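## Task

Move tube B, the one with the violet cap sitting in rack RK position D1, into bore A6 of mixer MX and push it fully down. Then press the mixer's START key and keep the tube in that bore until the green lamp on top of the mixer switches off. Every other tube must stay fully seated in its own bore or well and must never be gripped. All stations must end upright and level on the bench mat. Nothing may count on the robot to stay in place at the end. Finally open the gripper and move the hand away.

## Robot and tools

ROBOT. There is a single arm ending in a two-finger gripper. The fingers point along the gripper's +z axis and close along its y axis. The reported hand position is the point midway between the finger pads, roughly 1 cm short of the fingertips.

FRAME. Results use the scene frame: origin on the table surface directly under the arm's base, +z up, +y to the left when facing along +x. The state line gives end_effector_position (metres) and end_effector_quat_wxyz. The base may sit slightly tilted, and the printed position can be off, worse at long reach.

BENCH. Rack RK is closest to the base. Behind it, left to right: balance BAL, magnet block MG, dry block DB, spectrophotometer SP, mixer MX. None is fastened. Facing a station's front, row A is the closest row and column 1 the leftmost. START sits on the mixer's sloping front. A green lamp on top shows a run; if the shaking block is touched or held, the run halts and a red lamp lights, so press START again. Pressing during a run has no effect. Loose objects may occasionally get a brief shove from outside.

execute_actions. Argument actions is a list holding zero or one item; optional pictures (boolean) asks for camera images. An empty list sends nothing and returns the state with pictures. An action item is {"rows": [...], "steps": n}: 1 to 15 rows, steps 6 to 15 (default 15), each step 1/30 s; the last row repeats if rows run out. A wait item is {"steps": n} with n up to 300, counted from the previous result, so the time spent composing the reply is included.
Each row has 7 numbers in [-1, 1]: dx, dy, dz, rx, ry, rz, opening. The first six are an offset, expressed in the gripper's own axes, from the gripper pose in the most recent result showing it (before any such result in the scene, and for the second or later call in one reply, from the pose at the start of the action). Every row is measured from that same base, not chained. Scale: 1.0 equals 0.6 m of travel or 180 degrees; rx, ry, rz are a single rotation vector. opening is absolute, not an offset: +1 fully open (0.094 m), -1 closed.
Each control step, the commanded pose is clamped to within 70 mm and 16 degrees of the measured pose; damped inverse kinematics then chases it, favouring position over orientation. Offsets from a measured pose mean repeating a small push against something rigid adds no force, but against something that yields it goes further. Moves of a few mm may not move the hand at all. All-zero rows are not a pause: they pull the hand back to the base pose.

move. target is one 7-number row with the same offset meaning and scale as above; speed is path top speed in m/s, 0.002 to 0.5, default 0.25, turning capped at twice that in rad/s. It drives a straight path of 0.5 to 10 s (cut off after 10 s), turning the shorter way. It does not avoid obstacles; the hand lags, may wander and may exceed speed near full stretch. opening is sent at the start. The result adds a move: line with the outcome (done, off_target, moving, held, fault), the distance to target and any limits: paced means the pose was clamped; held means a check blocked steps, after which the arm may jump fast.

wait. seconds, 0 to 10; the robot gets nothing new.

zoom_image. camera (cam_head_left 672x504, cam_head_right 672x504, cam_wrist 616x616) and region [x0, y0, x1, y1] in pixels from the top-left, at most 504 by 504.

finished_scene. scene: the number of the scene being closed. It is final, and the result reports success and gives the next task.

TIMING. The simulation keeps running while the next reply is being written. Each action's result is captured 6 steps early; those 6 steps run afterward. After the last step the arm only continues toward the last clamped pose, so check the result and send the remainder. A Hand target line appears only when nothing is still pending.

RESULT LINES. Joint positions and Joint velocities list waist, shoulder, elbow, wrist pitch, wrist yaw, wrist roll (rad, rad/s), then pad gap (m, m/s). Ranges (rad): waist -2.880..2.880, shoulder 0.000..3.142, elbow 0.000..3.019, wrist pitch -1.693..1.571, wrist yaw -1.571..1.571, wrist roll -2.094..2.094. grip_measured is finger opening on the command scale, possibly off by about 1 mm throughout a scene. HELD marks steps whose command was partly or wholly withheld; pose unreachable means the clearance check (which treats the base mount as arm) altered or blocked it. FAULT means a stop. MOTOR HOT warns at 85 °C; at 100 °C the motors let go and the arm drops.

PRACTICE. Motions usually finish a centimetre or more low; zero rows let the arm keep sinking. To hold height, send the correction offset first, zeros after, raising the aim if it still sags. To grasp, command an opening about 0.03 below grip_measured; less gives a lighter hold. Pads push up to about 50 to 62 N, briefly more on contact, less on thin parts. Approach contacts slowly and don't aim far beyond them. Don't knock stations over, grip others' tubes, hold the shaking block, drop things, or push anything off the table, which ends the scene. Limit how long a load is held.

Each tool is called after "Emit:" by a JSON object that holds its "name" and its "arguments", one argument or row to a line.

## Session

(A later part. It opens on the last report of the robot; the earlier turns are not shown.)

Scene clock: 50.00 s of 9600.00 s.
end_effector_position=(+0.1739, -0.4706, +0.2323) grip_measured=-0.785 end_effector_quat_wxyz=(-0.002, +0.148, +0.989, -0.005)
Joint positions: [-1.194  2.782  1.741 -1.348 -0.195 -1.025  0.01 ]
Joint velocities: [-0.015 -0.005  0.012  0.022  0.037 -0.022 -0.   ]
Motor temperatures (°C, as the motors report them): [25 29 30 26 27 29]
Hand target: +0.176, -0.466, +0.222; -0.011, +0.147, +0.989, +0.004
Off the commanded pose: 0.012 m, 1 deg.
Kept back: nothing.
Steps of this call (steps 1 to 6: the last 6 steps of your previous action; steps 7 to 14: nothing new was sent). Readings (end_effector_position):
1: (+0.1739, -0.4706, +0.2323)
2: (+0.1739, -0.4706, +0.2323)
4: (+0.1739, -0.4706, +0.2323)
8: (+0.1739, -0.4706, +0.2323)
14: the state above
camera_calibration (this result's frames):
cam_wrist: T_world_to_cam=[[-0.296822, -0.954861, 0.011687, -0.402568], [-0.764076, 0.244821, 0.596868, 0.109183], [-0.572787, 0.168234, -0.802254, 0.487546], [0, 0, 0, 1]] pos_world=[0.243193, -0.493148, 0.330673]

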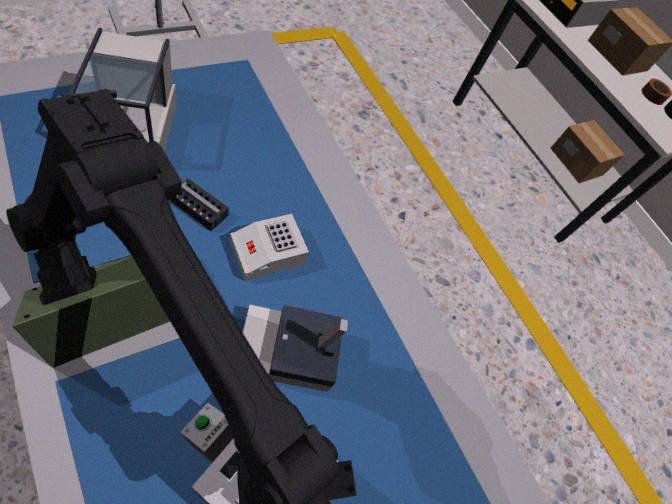

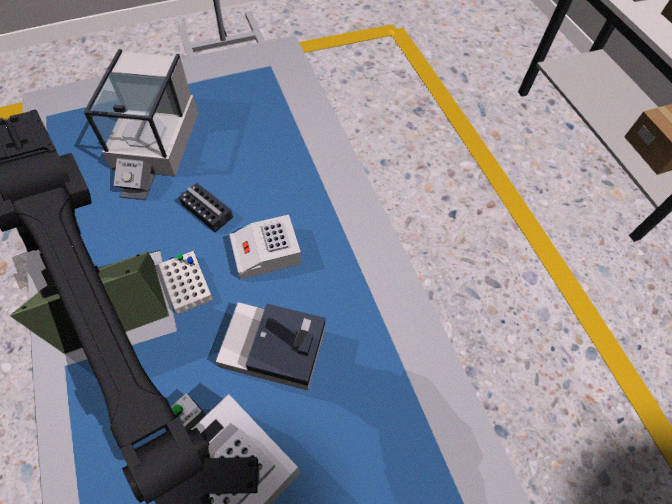

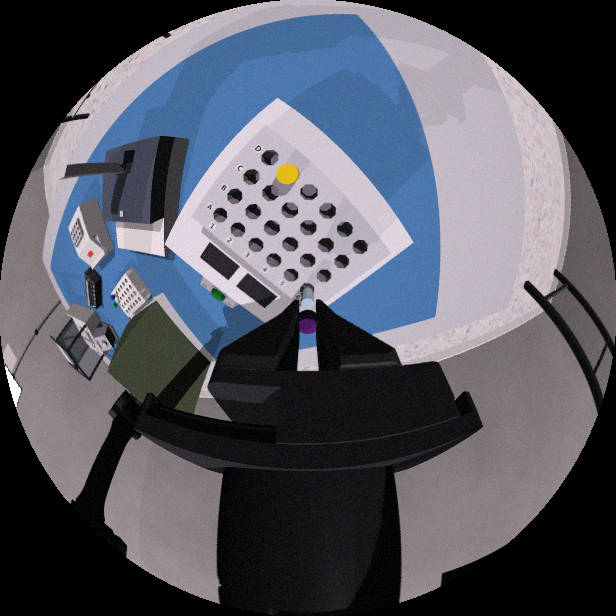

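Emit:
{"name": "execute_actions", "arguments": {
  "actions": [
    {"rows": [[-0.001, 0.0083, 0.017, -0.005, 0.0068, -0.0006, -0.81], [0.000, 0.0086, 0.016, -0.0051, 0.007, -0.0006, -0.81], [0.001, 0.0089, 0.015, -0.0051, 0.0073, -0.0006, -0.81], [0.002, 0.0092, 0.014, -0.0052, 0.0076, -0.0006, -0.81], [0.003, 0.0095, 0.013, -0.0052, 0.0079, -0.0006, -0.81], [0.004, 0.0098, 0.012, -0.0053, 0.0082, -0.0006, -0.81], [0.0047, 0.010, 0.011, -0.0053, 0.0085, -0.0006, -0.81], [0.0047, 0.010, 0.010, -0.0053, 0.0085, -0.0006, -0.81]], "steps": 12}
  ]
}}

Emit:
{"name": "execute_actions", "arguments": {
  "actions": [
    {"steps": 14}
  ],
  "pictures": true
}}

Emit:
{"name": "zoom_image", "arguments": {
  "camera": "cam_wrist",
  "region": [260, 240, 360, 340]
}}

Scene clock: 50.73 s of 9600.00 s.
end_effector_position=(+0.1732, -0.4704, +0.2319) grip_measured=-0.785 end_effector_quat_wxyz=(-0.004, +0.148, +0.989, -0.006)
Joint positions: [-1.194  2.782  1.739 -1.348 -0.192 -1.025  0.01 ]
Joint velocities: [-0.005 -0.005 -0.002 -0.022  0.037  0.081 -0.001]
Motor temperatures (°C, as the motors report them): [25 29 30 26 27 29]
Steps of this call (steps 1 to 16: nothing new was sent; steps 17 to 22: the first 6 steps of this action). Readings (end_effector_position):
17: (+0.1739, -0.4706, +0.2323)
18: (+0.1738, -0.4706, +0.2323)
20: (+0.1734, -0.4704, +0.2321)
22: the state above

Scene clock: 51.20 s of 9600.00 s.
end_effector_position=(+0.1730, -0.4704, +0.2319) grip_measured=-0.785 end_effector_quat_wxyz=(-0.004, +0.148, +0.989, -0.006)
Joint positions: [-1.194  2.782  1.739 -1.348 -0.191 -1.025  0.01 ]
Joint velocities: [-0.005 -0.005 -0.002  0.012  0.037 -0.037 -0.   ]
Motor temperatures (°C, as the motors report them): [25 29 30 26 27 29]
Hand target: +0.173, -0.464, +0.226; -0.014, +0.147, +0.989, +0.005
Off the commanded pose: 0.008 m, 2 deg.
Kept back: nothing.
Steps of this call (steps 1 to 6: the last 6 steps of your previous action; steps 7 to 14: nothing new was sent). Readings (end_effector_position):
1: (+0.1731, -0.4704, +0.2319)
2: (+0.1730, -0.4704, +0.2319)
4: (+0.1730, -0.4704, +0.2319)
8: (+0.1730, -0.4704, +0.2319)
14: the state above
camera_calibration (this result's frames):
cam_wrist: T_world_to_cam=[[-0.29702, -0.954784, 0.0129237, -0.402884], [-0.761413, 0.244989, 0.600193, 0.107569], [-0.57622, 0.168429, -0.799751, 0.486792], [0, 0, 0, 1]] pos_world=[0.24274, -0.493011, 0.329957]

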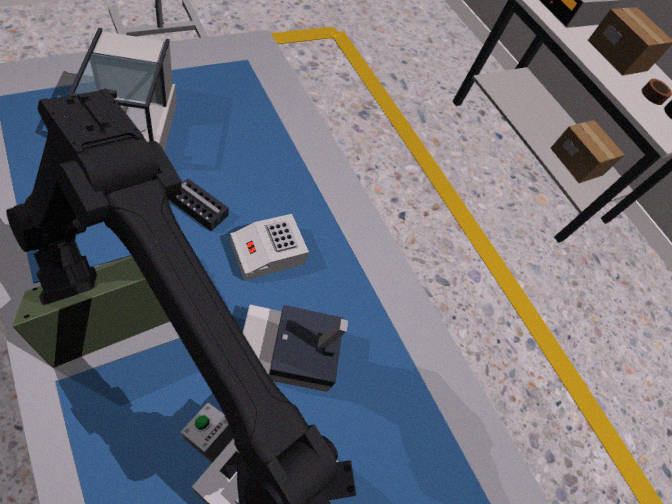

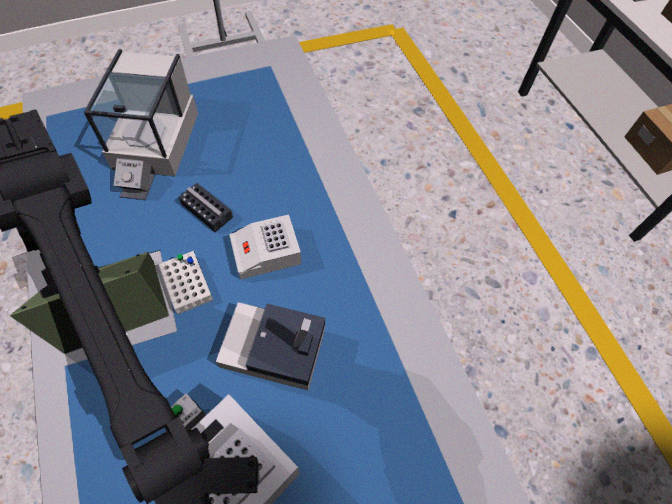

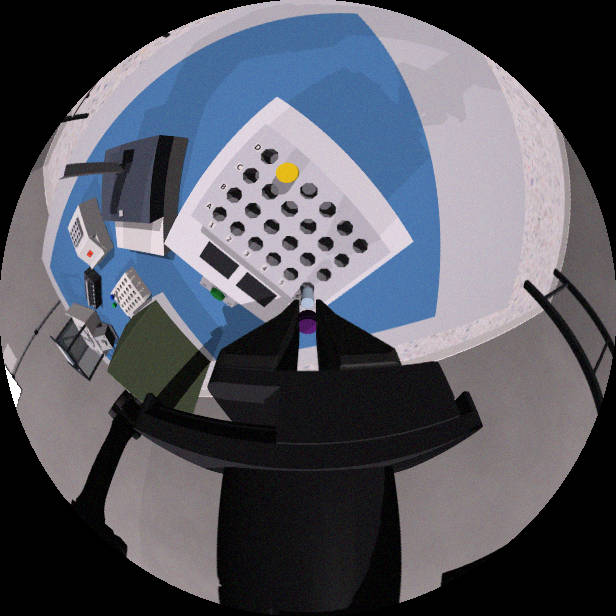

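Region (260, 240, 360, 340) of cam_wrist's 616x616 image, scaled by 5.040, with more detail than that image has.

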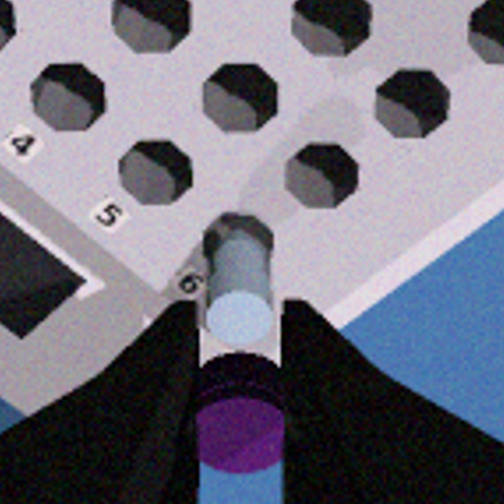

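Emit:
{"name": "execute_actions", "arguments": {
  "actions": [
    {"rows": [[0.001, 0.006, 0.005, -0.002, 0.005, -0.0006, -0.81], [-0.001, 0.003, 0.000, 0.0003, 0.0036, -0.0006, -0.81], [-0.0028, 0.000, -0.005, 0.0025, 0.0022, -0.0006, -0.81], [-0.0046, -0.003, -0.010, 0.0047, 0.0008, -0.0006, -0.81], [-0.006, -0.0052, -0.014, 0.0064, -0.0003, -0.0006, -0.81], [-0.007, -0.0069, -0.017, 0.0077, -0.0011, -0.0006, -0.81], [-0.008, -0.0086, -0.020, 0.009, -0.0019, -0.0006, -0.81], [-0.0087, -0.0097, -0.022, 0.0099, -0.0025, -0.0006, -0.81], [-0.0098, -0.0113, -0.0247, 0.0111, -0.0032, -0.0006, -0.81]], "steps": 12}
  ]
}}

Emit:
{"name": "execute_actions", "arguments": {
  "actions": [
    {"steps": 14}
  ],
  "pictures": true
}}

Emit:
{"name": "zoom_image", "arguments": {
  "camera": "cam_wrist",
  "region": [260, 240, 360, 340]
}}

Scene clock: 51.97 s of 9600.00 s.
end_effector_position=(+0.1726, -0.4705, +0.2319) grip_measured=-0.785 end_effector_quat_wxyz=(-0.005, +0.148, +0.989, -0.006)
Joint positions: [-1.194  2.782  1.739 -1.348 -0.189 -1.025  0.01 ]
Joint velocities: [-0.005  0.005 -0.002  0.002  0.007 -0.051  0.   ]
Motor temperatures (°C, as the motors report them): [25 29 30 26 27 29]
Steps of this call (steps 1 to 17: nothing new was sent; steps 18 to 23: the first 6 steps of this action). Readings (end_effector_position):
18: (+0.1730, -0.4704, +0.2319)
19: (+0.1729, -0.4704, +0.2319)
21: (+0.1728, -0.4705, +0.2319)
23: the state above

Scene clock: 52.43 s of 9600.00 s.
end_effector_position=(+0.1724, -0.4706, +0.2319) grip_measured=-0.785 end_effector_quat_wxyz=(-0.006, +0.148, +0.989, -0.006)
Joint positions: [-1.194  2.782  1.739 -1.348 -0.187 -1.025  0.01 ]
Joint velocities: [-0.015 -0.005  0.002 -0.017 -0.037  0.007  0.   ]
Motor temperatures (°C, as the motors report them): [25 29 30 26 27 29]
Hand target: +0.177, -0.478, +0.247; -0.002, +0.147, +0.989, -0.024
Off the commanded pose: 0.017 m, 2 deg.
Kept back: nothing.
Steps of this call (steps 1 to 6: the last 6 steps of your previous action; steps 7 to 14: nothing new was sent). Readings (end_effector_position):
1: (+0.1726, -0.4705, +0.2319)
2: (+0.1726, -0.4705, +0.2319)
4: (+0.1725, -0.4705, +0.2319)
8: (+0.1724, -0.4706, +0.2319)
14: the state above
camera_calibration (this result's frames):
cam_wrist: T_world_to_cam=[[-0.296995, -0.954763, 0.0149175, -0.403684], [-0.759182, 0.245574, 0.602774, 0.106412], [-0.579169, 0.167695, -0.797773, 0.486165], [0, 0, 0, 1]] pos_world=[0.242466, -0.493082, 0.329729]

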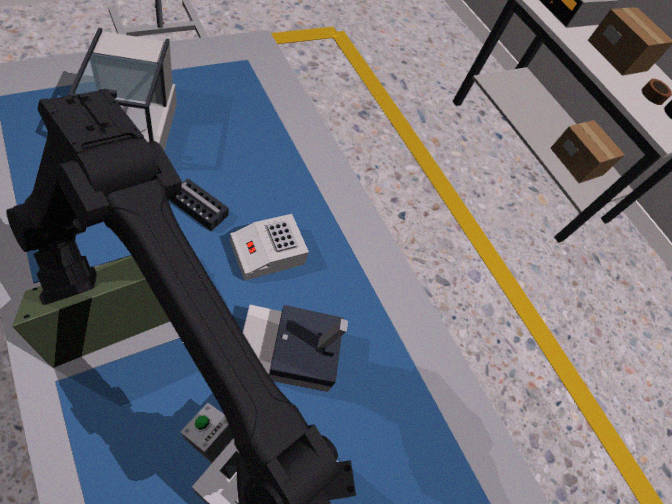

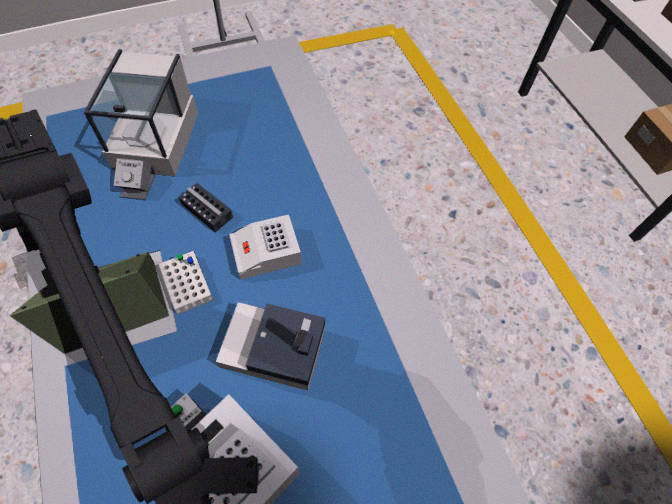

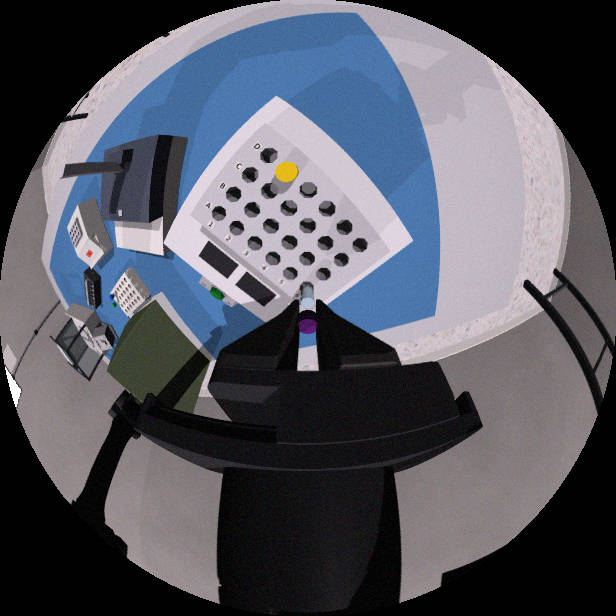

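Region (260, 240, 360, 340) of cam_wrist's 616x616 image, scaled by 5.040, with more detail than that image has.

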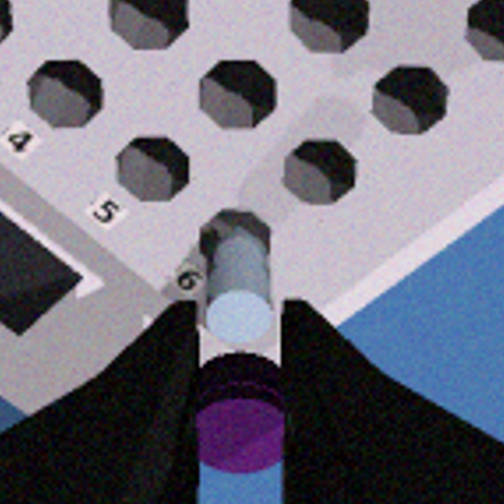

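Emit:
{"name": "zoom_image", "arguments": {
  "camera": "cam_wrist",
  "region": [287, 270, 327, 310]
}}

Region (287, 270, 327, 310) of cam_wrist's 616x616 image, scaled by 12.600, with more detail than that image has.

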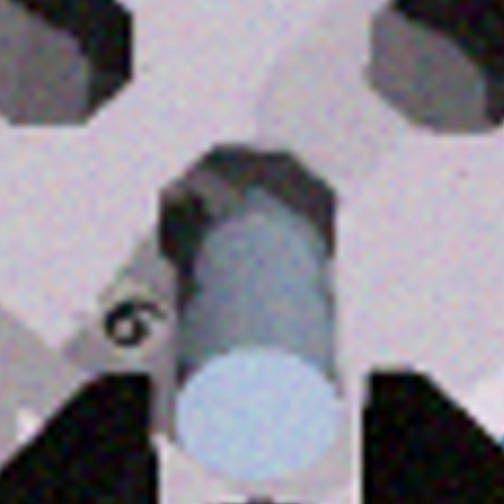

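Emit:
{"name": "execute_actions", "arguments": {
  "actions": [
    {"rows": [[-0.00875, -0.00665, -0.0185, 0.00713, -0.00298, -0.0006, -0.81], [-0.0084, -0.0061, -0.0185, 0.00659, -0.00264, -0.0006, -0.81], [-0.00805, -0.00555, -0.0185, 0.00605, -0.0023, -0.0006, -0.81], [-0.0077, -0.005, -0.0185, 0.00551, -0.00196, -0.0006, -0.81], [-0.00735, -0.00445, -0.0185, 0.00497, -0.00162, -0.0006, -0.81]], "steps": 14}
  ]
}}

Scene clock: 53.23 s of 9600.00 s.
end_effector_position=(+0.1724, -0.4706, +0.2319) grip_measured=-0.785 end_effector_quat_wxyz=(-0.006, +0.148, +0.989, -0.006)
Joint positions: [-1.194  2.782  1.739 -1.348 -0.187 -1.025  0.01 ]
Joint velocities: [ 0.005 -0.005 -0.002  0.017  0.022  0.022 -0.001]
Motor temperatures (°C, as the motors report them): [25 29 30 26 27 29]
Steps of this call (steps 1 to 16: nothing new was sent; steps 17 to 24: the first 8 steps of this action). Readings (end_effector_position):
17: (+0.1724, -0.4706, +0.2319)
18: (+0.1724, -0.4706, +0.2319)
20: (+0.1724, -0.4706, +0.2319)
24: the state above

Emit:
{"name": "execute_actions", "arguments": {
  "actions": [
    {"rows": [[-0.007, -0.0039, -0.0185, 0.00443, -0.00128, -0.0006, -0.81], [-0.00665, -0.00335, -0.0185, 0.00389, -0.00094, -0.0006, -0.81], [-0.0063, -0.0028, -0.0185, 0.00335, -0.0006, -0.0006, -0.81]], "steps": 14}
  ]
}}

Scene clock: 53.70 s of 9600.00 s.
end_effector_position=(+0.1723, -0.4704, +0.2319) grip_measured=-0.785 end_effector_quat_wxyz=(-0.006, +0.148, +0.989, -0.006)
Joint positions: [-1.194  2.782  1.739 -1.349 -0.187 -1.025  0.01 ]
Joint velocities: [-0.005  0.005 -0.002 -0.002  0.022 -0.051 -0.   ]
Motor temperatures (°C, as the motors report them): [25 29 30 26 27 29]
Off your previous action's commanded pose: 0.012 m, 1 deg at its last step (step 6 of this call).
Steps of this call (steps 1 to 6: the last 6 steps of your previous action; steps 7 to 14: the first 8 steps of this action). Readings (end_effector_position):
7: (+0.1724, -0.4706, +0.2319)
8: (+0.1724, -0.4706, +0.2319)
10: (+0.1723, -0.4704, +0.2319)
14: the state above

Emit:
{"name": "execute_actions", "arguments": {
  "actions": [
    {"rows": [[-0.0061, -0.0025, -0.0185, 0.0031, -0.00043, -0.0006, -0.81]], "steps": 14}
  ],
  "pictures": true
}}

Emit:
{"name": "zoom_image", "arguments": {
  "camera": "cam_wrist",
  "region": [287, 270, 327, 310]
}}

Scene clock: 54.17 s of 9600.00 s.
end_effector_position=(+0.1723, -0.4704, +0.2319) grip_measured=-0.785 end_effector_quat_wxyz=(-0.006, +0.148, +0.989, -0.006)
Joint positions: [-1.194  2.782  1.739 -1.349 -0.187 -1.025  0.01 ]
Joint velocities: [-0.015 -0.015  0.007  0.017  0.007 -0.007  0.001]
Motor temperatures (°C, as the motors report them): [25 29 30 26 27 29]
Off your previous action's commanded pose: 0.012 m, 1 deg at its last step (step 6 of this call).
Steps of this call (steps 1 to 6: the last 6 steps of your previous action; steps 7 to 14: the first 8 steps of this action). Readings (end_effector_position):
7: (+0.1723, -0.4704, +0.2319)
8: (+0.1723, -0.4704, +0.2319)
10: (+0.1723, -0.4704, +0.2319)
14: the state above
camera_calibration (this result's frames):
cam_wrist: T_world_to_cam=[[-0.297139, -0.954728, 0.0142799, -0.403337], [-0.759034, 0.245254, 0.60309, 0.106084], [-0.579289, 0.168362, -0.797545, 0.486389], [0, 0, 0, 1]] pos_world=[0.242435, -0.492984, 0.329699]

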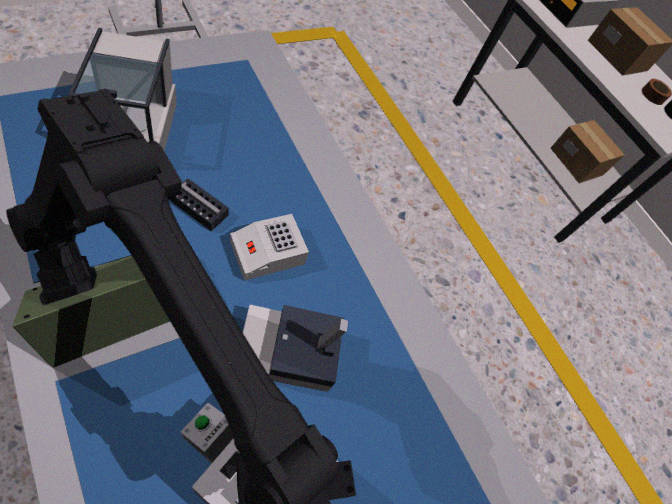

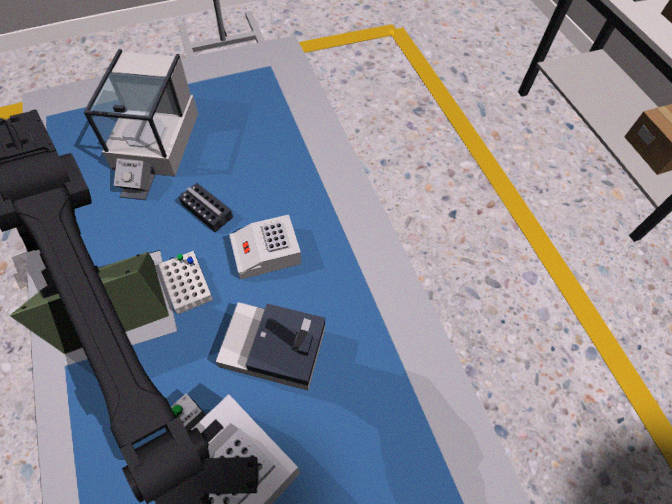

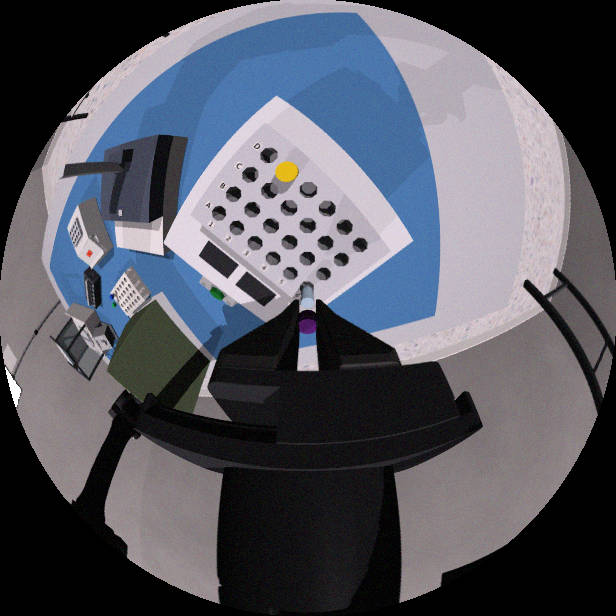

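Region (287, 270, 327, 310) of cam_wrist's 616x616 image, scaled by 12.600, with more detail than that image has.

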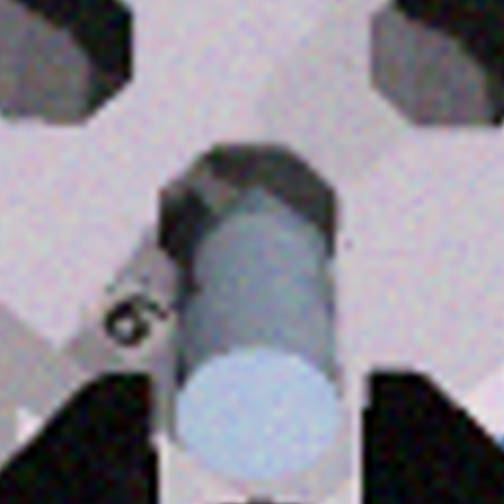

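Emit:
{"name": "execute_actions", "arguments": {
  "actions": [
    {"rows": [[-0.00575, -0.00195, -0.0185, 0.00255, -0.0001, -0.0006, -0.81], [-0.0054, -0.0014, -0.0185, 0.002, 0.00025, -0.0006, -0.81], [-0.0052, -0.0011, -0.0185, 0.00175, 0.0004, -0.0006, -0.81]], "steps": 14}
  ],
  "pictures": true
}}

Emit:
{"name": "zoom_image", "arguments": {
  "camera": "cam_wrist",
  "region": [287, 270, 327, 310]
}}

Scene clock: 54.77 s of 9600.00 s.
end_effector_position=(+0.1718, -0.4692, +0.2319) grip_measured=-0.785 end_effector_quat_wxyz=(-0.008, +0.149, +0.989, -0.004)
Joint positions: [-1.194  2.782  1.739 -1.354 -0.186 -1.025  0.01 ]
Joint velocities: [-0.005 -0.005 -0.007  0.027  0.051 -0.007  0.   ]
Motor temperatures (°C, as the motors report them): [25 29 30 26 27 29]
Off your previous action's commanded pose: 0.012 m, 1 deg at its last step (step 6 of this call).
Steps of this call (steps 1 to 6: the last 6 steps of your previous action; steps 7 to 10: nothing new was sent; steps 11 to 18: the first 8 steps of this action). Readings (end_effector_position):
11: (+0.1723, -0.4703, +0.2319)
12: (+0.1722, -0.4699, +0.2319)
14: (+0.1720, -0.4694, +0.2319)
18: the state above
camera_calibration (this result's frames):
cam_wrist: T_world_to_cam=[[-0.29814, -0.954465, 0.0104165, -0.401142], [-0.757326, 0.243176, 0.606071, 0.103442], [-0.581007, 0.172806, -0.795342, 0.487759], [0, 0, 0, 1]] pos_world=[0.242134, -0.492318, 0.329421]

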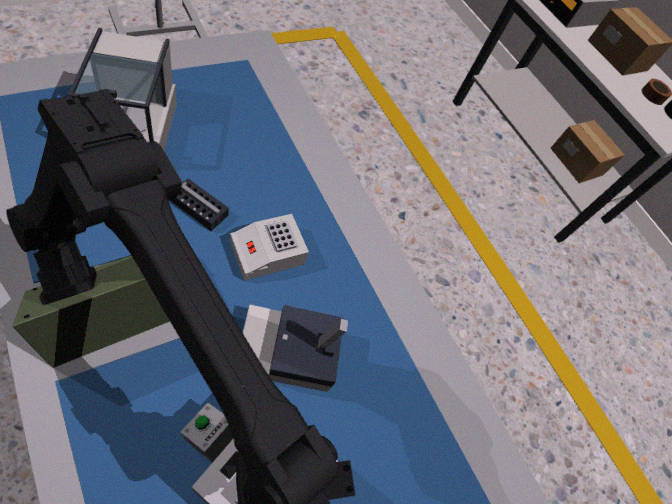

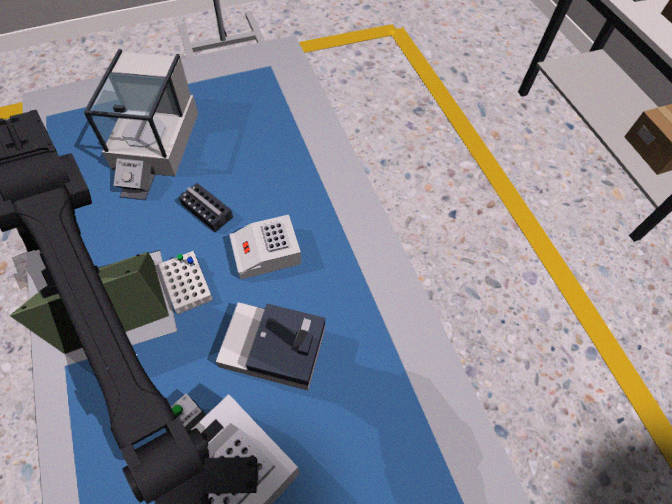

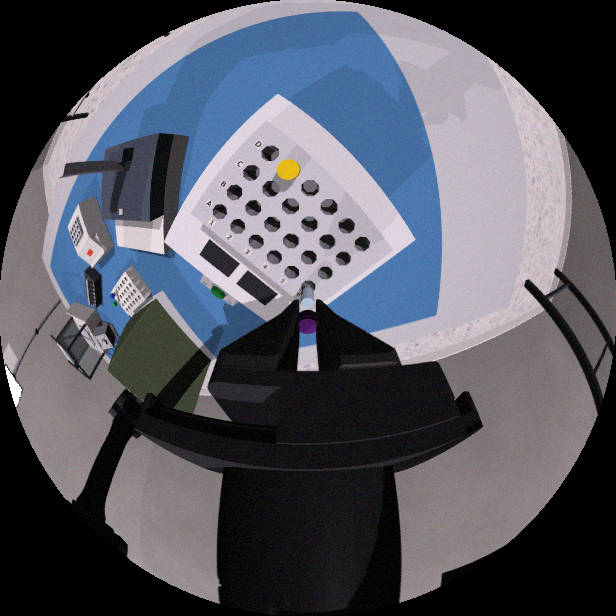

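Region (287, 270, 327, 310) of cam_wrist's 616x616 image, scaled by 12.600, with more detail than that image has.

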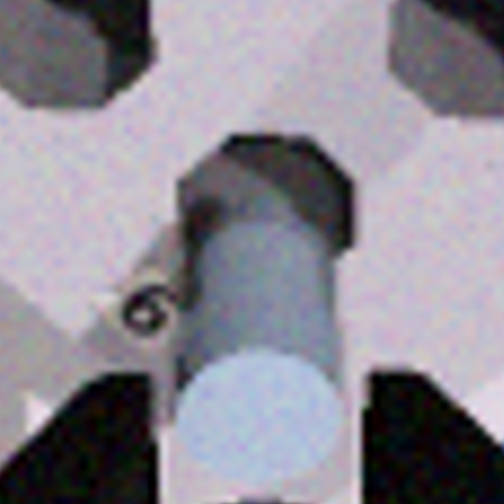

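Emit:
{"name": "execute_actions", "arguments": {
  "actions": [
    {"rows": [[-0.0044, 0.0012, -0.0062, 0.00084, 0.0002, -0.0006, -0.81], [-0.0051, 0.0001, -0.0062, 0.0019, -0.00047, -0.0006, -0.81], [-0.00545, -0.00045, -0.0062, 0.00246, -0.0008, -0.0006, -0.81], [-0.0058, -0.001, -0.0062, 0.003, -0.00115, -0.0006, -0.81]], "steps": 14}
  ]
}}

Scene clock: 55.43 s of 9600.00 s.
end_effector_position=(+0.1718, -0.4692, +0.2319) grip_measured=-0.785 end_effector_quat_wxyz=(-0.008, +0.149, +0.989, -0.004)
Joint positions: [-1.194  2.782  1.739 -1.354 -0.186 -1.025  0.01 ]
Joint velocities: [-0.034 -0.015  0.007 -0.002 -0.007 -0.022 -0.001]
Motor temperatures (°C, as the motors report them): [25 29 30 26 27 29]
Off your previous action's commanded pose: 0.012 m, 1 deg at its last step (step 6 of this call).
Steps of this call (steps 1 to 6: the last 6 steps of your previous action; steps 7 to 12: nothing new was sent; steps 13 to 20: the first 8 steps of this action). Readings (end_effector_position):
13: (+0.1718, -0.4692, +0.2319)
14: (+0.1718, -0.4692, +0.2319)
16: (+0.1718, -0.4692, +0.2319)
20: the state above

Emit:
{"name": "execute_actions", "arguments": {
  "actions": [
    {"rows": [[-0.00615, -0.00155, -0.0062, 0.00354, -0.0015, -0.0006, -0.81], [-0.0065, -0.0021, -0.0062, 0.0041, -0.00183, -0.0006, -0.81]], "steps": 13}
  ]
}}

Scene clock: 55.87 s of 9600.00 s.
end_effector_position=(+0.1718, -0.4692, +0.2319) grip_measured=-0.785 end_effector_quat_wxyz=(-0.008, +0.149, +0.989, -0.004)
Joint positions: [-1.194  2.782  1.739 -1.354 -0.186 -1.025  0.01 ]
Joint velocities: [ 0.005 -0.005  0.012  0.002 -0.037  0.037  0.001]
Motor temperatures (°C, as the motors report them): [25 29 30 26 27 29]
Off your previous action's commanded pose: 0.005 m, 1 deg at its last step (step 6 of this call).
Steps of this call (steps 1 to 6: the last 6 steps of your previous action; steps 7 to 13: the first 7 steps of this action). Readings (end_effector_position):
7: (+0.1718, -0.4692, +0.2319)
8: (+0.1718, -0.4692, +0.2319)
10: (+0.1718, -0.4692, +0.2319)
13: the state above

Emit:
{"name": "execute_actions", "arguments": {
  "actions": [
    {"rows": [[-0.00685, -0.00265, -0.0062, 0.00462, -0.00217, -0.0006, -0.81], [-0.0072, -0.0032, -0.0062, 0.00516, -0.0025, -0.0006, -0.81]], "steps": 13}
  ]
}}

Scene clock: 56.40 s of 9600.00 s.
end_effector_position=(+0.1718, -0.4692, +0.2319) grip_measured=-0.785 end_effector_quat_wxyz=(-0.008, +0.149, +0.989, -0.004)
Joint positions: [-1.194  2.782  1.739 -1.354 -0.186 -1.025  0.01 ]
Joint velocities: [-0.005  0.005 -0.017 -0.012 -0.037 -0.051  0.   ]
Motor temperatures (°C, as the motors report them): [25 29 30 26 27 29]
Off your previous action's commanded pose: 0.006 m, 1 deg at its last step (step 6 of this call).
Steps of this call (steps 1 to 6: the last 6 steps of your previous action; steps 7 to 9: nothing new was sent; steps 10 to 16: the first 7 steps of this action). Readings (end_effector_position):
10: (+0.1718, -0.4692, +0.2319)
11: (+0.1718, -0.4692, +0.2319)
13: (+0.1718, -0.4692, +0.2319)
16: the state above

Emit:
{"name": "execute_actions", "arguments": {
  "actions": [
    {"rows": [[-0.00755, -0.00375, -0.0062, 0.0057, -0.00285, -0.0006, -0.81], [-0.0078, -0.0042, -0.0062, 0.0061, -0.0031, -0.0006, -0.81]], "steps": 13}
  ]
}}

Scene clock: 56.83 s of 9600.00 s.
end_effector_position=(+0.1718, -0.4692, +0.2319) grip_measured=-0.785 end_effector_quat_wxyz=(-0.008, +0.149, +0.989, -0.004)
Joint positions: [-1.194  2.782  1.739 -1.354 -0.186 -1.025  0.01 ]
Joint velocities: [-0.015 -0.015  0.002  0.002  0.051  0.022  0.001]
Motor temperatures (°C, as the motors report them): [25 29 30 26 27 29]
Off your previous action's commanded pose: 0.006 m, 1 deg at its last step (step 6 of this call).
Steps of this call (steps 1 to 6: the last 6 steps of your previous action; steps 7 to 13: the first 7 steps of this action). Readings (end_effector_position):
7: (+0.1718, -0.4692, +0.2319)
8: (+0.1718, -0.4692, +0.2319)
10: (+0.1718, -0.4692, +0.2319)
13: the state above

Emit:
{"name": "execute_actions", "arguments": {
  "actions": [
    {"rows": [[-0.0081, -0.0046, -0.0062, 0.0065, -0.00335, -0.0006, -0.81], [-0.0084, -0.0051, -0.0062, 0.007, -0.0037, -0.0006, -0.81]], "steps": 13}
  ]
}}

Scene clock: 57.27 s of 9600.00 s.
end_effector_position=(+0.1719, -0.4694, +0.2319) grip_measured=-0.785 end_effector_quat_wxyz=(-0.007, +0.148, +0.989, -0.004)
Joint positions: [-1.194  2.782  1.739 -1.353 -0.186 -1.025  0.01 ]
Joint velocities: [-0.005 -0.005  0.007 -0.007 -0.022 -0.022  0.   ]
Motor temperatures (°C, as the motors report them): [25 29 30 26 27 29]
Off your previous action's commanded pose: 0.006 m, 1 deg at its last step (step 6 of this call).
Steps of this call (steps 1 to 6: the last 6 steps of your previous action; steps 7 to 13: the first 7 steps of this action). Readings (end_effector_position):
7: (+0.1719, -0.4693, +0.2319)
8: (+0.1719, -0.4694, +0.2319)
10: (+0.1719, -0.4694, +0.2319)
13: the state above

Emit:
{"name": "execute_actions", "arguments": {
  "actions": [
    {"rows": [[-0.0085, -0.0053, -0.0062, 0.0072, -0.0038, -0.0006, -0.81]], "steps": 13}
  ],
  "pictures": true
}}

Emit:
{"name": "zoom_image", "arguments": {
  "camera": "cam_wrist",
  "region": [287, 270, 327, 310]
}}

Scene clock: 57.73 s of 9600.00 s.
end_effector_position=(+0.1719, -0.4694, +0.2319) grip_measured=-0.785 end_effector_quat_wxyz=(-0.007, +0.148, +0.989, -0.004)
Joint positions: [-1.194  2.782  1.739 -1.353 -0.186 -1.025  0.01 ]
Joint velocities: [-0.005 -0.005 -0.002 -0.002 -0.007 -0.022  0.001]
Motor temperatures (°C, as the motors report them): [25 29 30 26 27 29]
Off your previous action's commanded pose: 0.007 m, 1 deg at its last step (step 6 of this call).
Steps of this call (steps 1 to 6: the last 6 steps of your previous action; step 7: nothing new was sent; steps 8 to 14: the first 7 steps of this action). Readings (end_effector_position):
8: (+0.1719, -0.4694, +0.2319)
9: (+0.1719, -0.4694, +0.2319)
11: (+0.1719, -0.4694, +0.2319)
14: the state above
camera_calibration (this result's frames):
cam_wrist: T_world_to_cam=[[-0.297923, -0.954522, 0.0113723, -0.401665], [-0.757549, 0.24366, 0.605599, 0.103934], [-0.580829, 0.171807, -0.795689, 0.487427], [0, 0, 0, 1]] pos_world=[0.242181, -0.492465, 0.329465]

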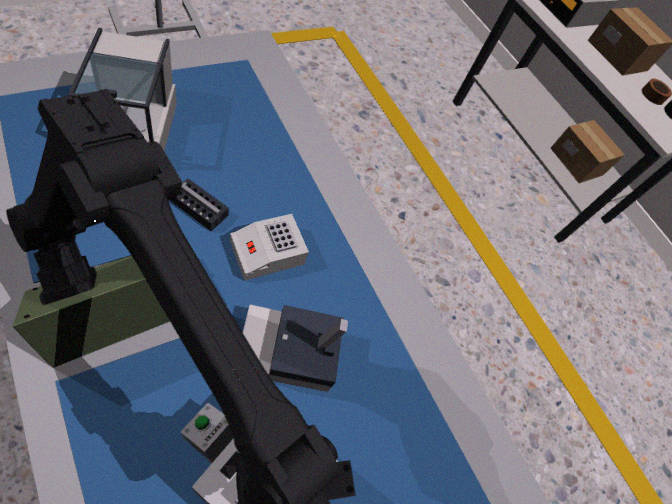

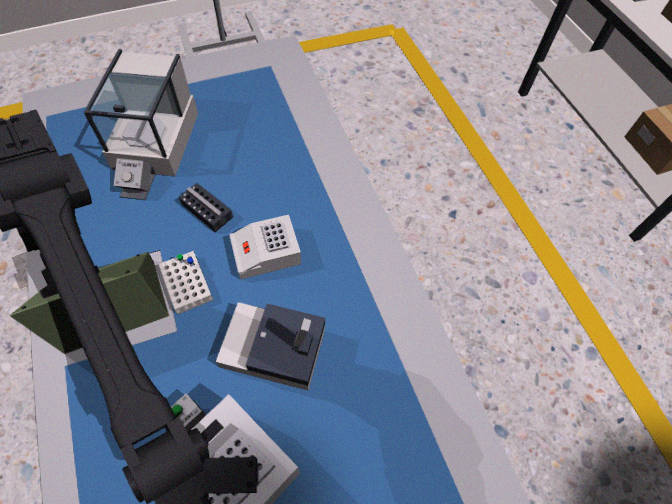

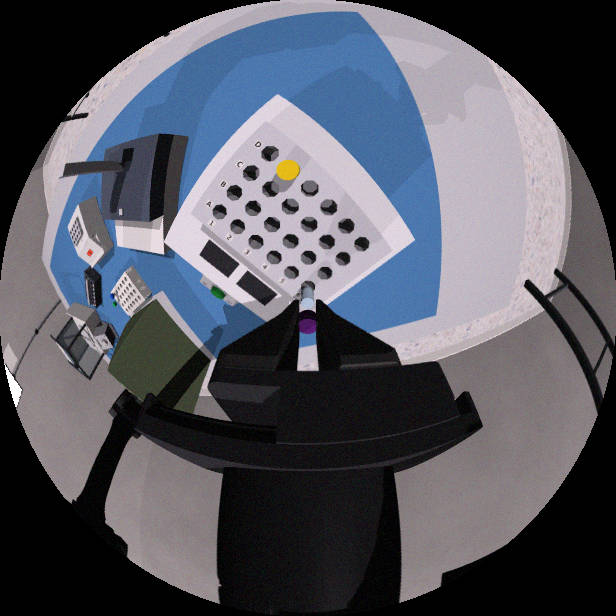

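Region (287, 270, 327, 310) of cam_wrist's 616x616 image, scaled by 12.600, with more detail than that image has.

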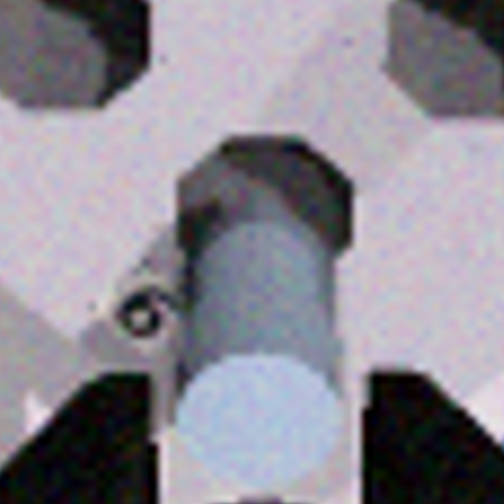

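Emit:
{"name": "execute_actions", "arguments": {
  "actions": [
    {"rows": [[-0.00885, -0.00585, -0.0062, 0.00774, -0.00414, -0.0006, -0.81]], "steps": 13}
  ]
}}

Scene clock: 58.17 s of 9600.00 s.
end_effector_position=(+0.1720, -0.4700, +0.2319) grip_measured=-0.785 end_effector_quat_wxyz=(-0.007, +0.148, +0.989, -0.005)
Joint positions: [-1.194  2.782  1.739 -1.351 -0.186 -1.025  0.01 ]
Joint velocities: [-0.024  0.005 -0.012  0.002 -0.022  0.051 -0.001]
Motor temperatures (°C, as the motors report them): [25 29 30 26 27 29]
Off your previous action's commanded pose: 0.007 m, 1 deg at its last step (step 6 of this call).
Steps of this call (steps 1 to 6: the last 6 steps of your previous action; steps 7 to 13: the first 7 steps of this action). Readings (end_effector_position):
7: (+0.1720, -0.4696, +0.2319)
8: (+0.1720, -0.4698, +0.2319)
10: (+0.1720, -0.4700, +0.2319)
13: the state above

Emit:
{"name": "execute_actions", "arguments": {
  "actions": [
    {"rows": [[-0.0068, -0.0025, -0.0025, 0.0049, -0.0023, -0.0006, -0.81], [-0.0059, -0.0011, 0.0, 0.0038, -0.00166, -0.0006, -0.81], [-0.005, 0.0003, 0.0025, 0.0027, -0.001, -0.0006, -0.81], [-0.0041, 0.0017, 0.005, 0.0016, -0.0003, -0.0006, -0.81], [-0.0033, 0.0031, 0.0075, 0.0006, 0.00035, -0.0006, -0.81]], "steps": 15}
  ],
  "pictures": true
}}

Emit:
{"name": "zoom_image", "arguments": {
  "camera": "cam_wrist",
  "region": [287, 270, 327, 310]
}}

Scene clock: 58.90 s of 9600.00 s.
end_effector_position=(+0.1714, -0.4688, +0.2293) grip_measured=-0.785 end_effector_quat_wxyz=(-0.007, +0.148, +0.989, -0.004)
Joint positions: [-1.194  2.782  1.732 -1.347 -0.187 -1.025  0.01 ]
Joint velocities: [-0.005  0.005  0.007 -0.007 -0.022 -0.007 -0.   ]
Motor temperatures (°C, as the motors report them): [25 29 30 26 27 29]
Off your previous action's commanded pose: 0.007 m, 1 deg at its last step (step 6 of this call).
Steps of this call (steps 1 to 6: the last 6 steps of your previous action; steps 7 to 13: nothing new was sent; steps 14 to 22: the first 9 steps of this action). Readings (end_effector_position):
14: (+0.1720, -0.4699, +0.2318)
15: (+0.1719, -0.4696, +0.2315)
17: (+0.1715, -0.4689, +0.2305)
21: (+0.1714, -0.4688, +0.2293)
22: the state above
camera_calibration (this result's frames):
cam_wrist: T_world_to_cam=[[-0.298078, -0.954488, 0.010137, -0.400819], [-0.758073, 0.243166, 0.605141, 0.104936], [-0.580065, 0.172695, -0.796054, 0.485262], [0, 0, 0, 1]] pos_world=[0.241558, -0.491896, 0.326857]

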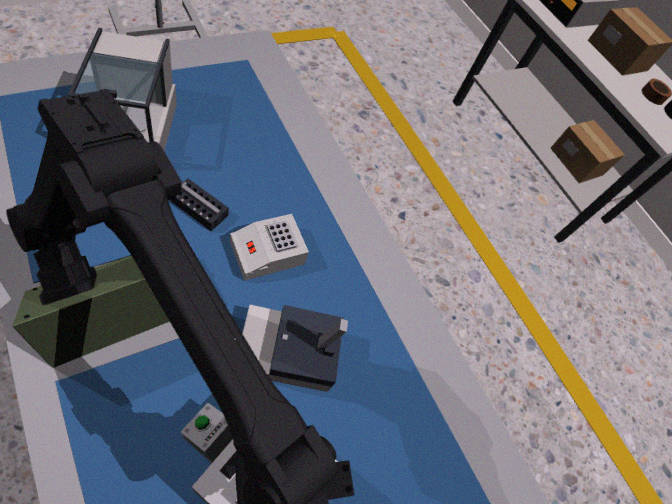

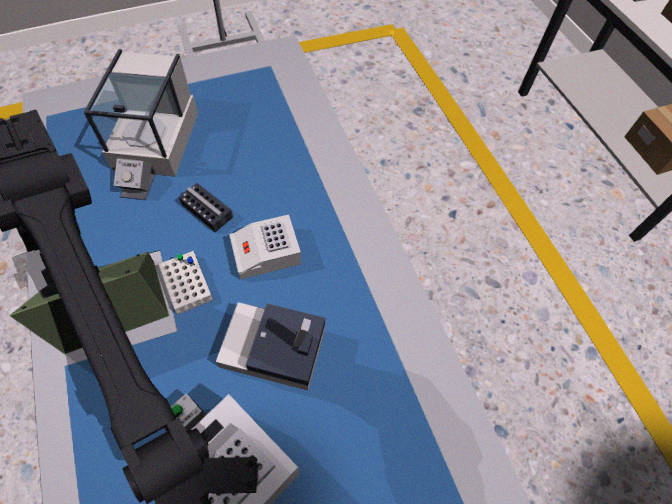

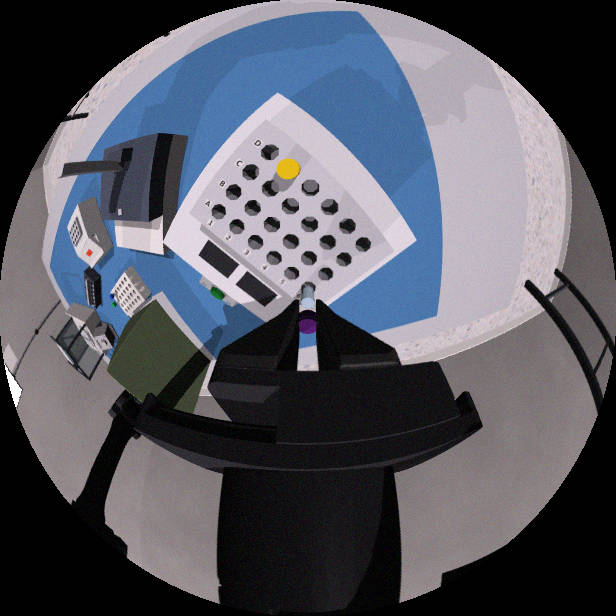

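Region (287, 270, 327, 310) of cam_wrist's 616x616 image, scaled by 12.600, with more detail than that image has.

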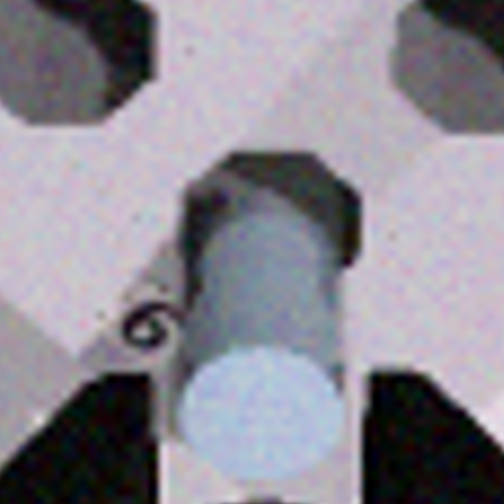

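Emit:
{"name": "execute_actions", "arguments": {
  "actions": [
    {"rows": [[-0.007, -0.001, 0.002, 0.003, -0.001, -0.0006, -0.81], [-0.010, -0.004, 0.002, 0.005, -0.0025, -0.0006, -0.81], [-0.012, -0.0055, 0.003, 0.0065, -0.0035, -0.0006, -0.81], [-0.0133, -0.0063, 0.0045, 0.007, -0.004, -0.0006, -0.81], [-0.0133, -0.0063, 0.006, 0.007, -0.004, -0.0006, -0.81], [-0.0133, -0.0063, 0.0075, 0.007, -0.004, -0.0006, -0.81], [-0.0133, -0.0063, 0.009, 0.007, -0.004, -0.0006, -0.81], [-0.0133, -0.0063, 0.0105, 0.007, -0.004, -0.0006, -0.81], [-0.0133, -0.0063, 0.012, 0.007, -0.004, -0.0006, -0.81], [-0.0133, -0.0063, 0.0135, 0.007, -0.004, -0.0006, -0.81], [-0.0133, -0.0063, 0.015, 0.007, -0.004, -0.0006, -0.81], [-0.0133, -0.0063, 0.0165, 0.007, -0.004, -0.0006, -0.81], [-0.0133, -0.0063, 0.018, 0.007, -0.004, -0.0006, -0.81], [-0.0133, -0.0063, 0.0195, 0.007, -0.004, -0.0006, -0.81], [-0.0133, -0.0063, 0.021, 0.007, -0.004, -0.0006, -0.81]], "steps": 15}
  ]
}}

Emit:
{"name": "execute_actions", "arguments": {
  "actions": [
    {"steps": 14}
  ],
  "pictures": true
}}

Emit:
{"name": "zoom_image", "arguments": {
  "camera": "cam_wrist",
  "region": [260, 240, 360, 340]
}}

Scene clock: 59.83 s of 9600.00 s.
end_effector_position=(+0.1726, -0.4702, +0.2264) grip_measured=-0.785 end_effector_quat_wxyz=(-0.003, +0.148, +0.989, -0.007)
Joint positions: [-1.193  2.782  1.725 -1.329 -0.192 -1.025  0.01 ]
Joint velocities: [ 0.015  0.005 -0.046  0.071 -0.022 -0.081 -0.   ]
Motor temperatures (°C, as the motors report them): [25 29 30 26 27 29]
Off your previous action's commanded pose: 0.004 m, 0 deg at its last step (step 6 of this call).
Steps of this call (steps 1 to 6: the last 6 steps of your previous action; steps 7 to 19: nothing new was sent; steps 20 to 28: the first 9 steps of this action). Readings (end_effector_position):
20: (+0.1715, -0.4688, +0.2293)
21: (+0.1717, -0.4691, +0.2293)
23: (+0.1723, -0.4700, +0.2291)
27: (+0.1725, -0.4703, +0.2271)
28: the state above

Scene clock: 60.30 s of 9600.00 s.
end_effector_position=(+0.1732, -0.4700, +0.2214) grip_measured=-0.785 end_effector_quat_wxyz=(-0.003, +0.147, +0.989, -0.009)
Joint positions: [-1.189  2.782  1.712 -1.312 -0.194 -1.023  0.01 ]
Joint velocities: [-0.015  0.005 -0.017 -0.007 -0.007  0.081  0.001]
Motor temperatures (°C, as the motors report them): [25 29 30 26 27 29]
Hand target: +0.178, -0.475, +0.217; -0.002, +0.147, +0.989, -0.016
Off the commanded pose: 0.008 m, 1 deg.
Kept back: nothing.
Steps of this call (steps 1 to 6: the last 6 steps of your previous action; steps 7 to 14: nothing new was sent). Readings (end_effector_position):
1: (+0.1726, -0.4703, +0.2258)
2: (+0.1727, -0.4701, +0.2250)
4: (+0.1727, -0.4700, +0.2237)
8: (+0.1731, -0.4699, +0.2218)
14: the state above
camera_calibration (this result's frames):
cam_wrist: T_world_to_cam=[[-0.294963, -0.955302, 0.019885, -0.404441], [-0.762961, 0.248002, 0.596981, 0.116288], [-0.575228, 0.160916, -0.802009, 0.475244], [0, 0, 0, 1]] pos_world=[0.242802, -0.491677, 0.319771]

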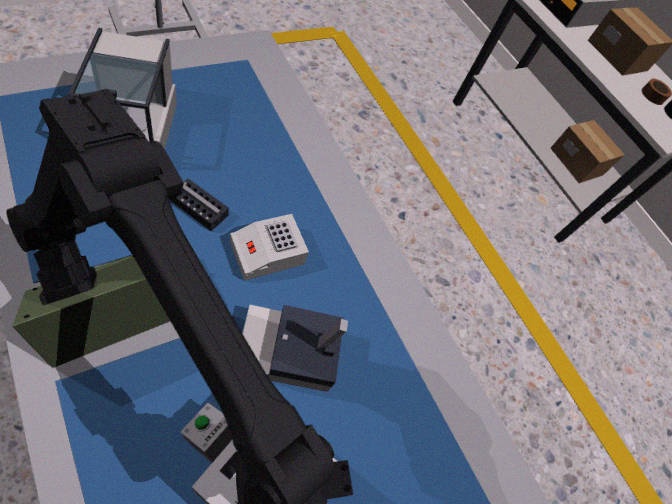

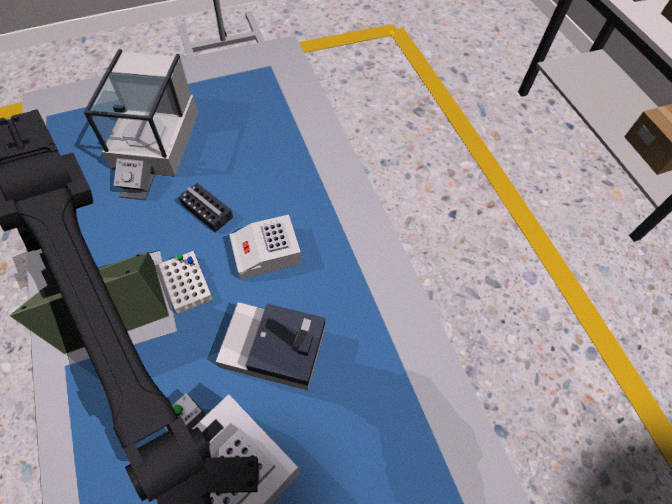

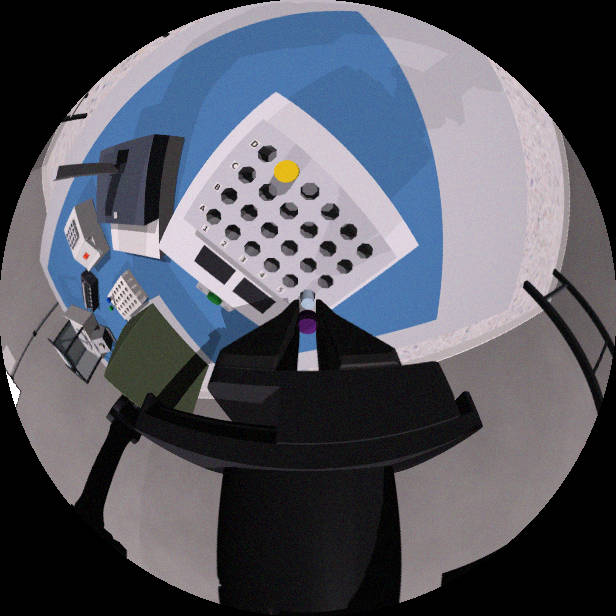

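Region (260, 240, 360, 340) of cam_wrist's 616x616 image, scaled by 5.040, with more detail than that image has.

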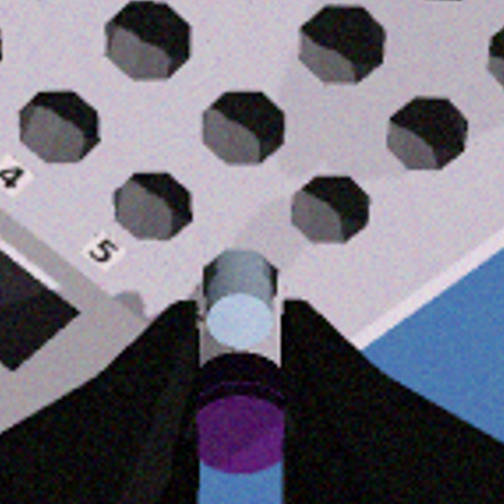

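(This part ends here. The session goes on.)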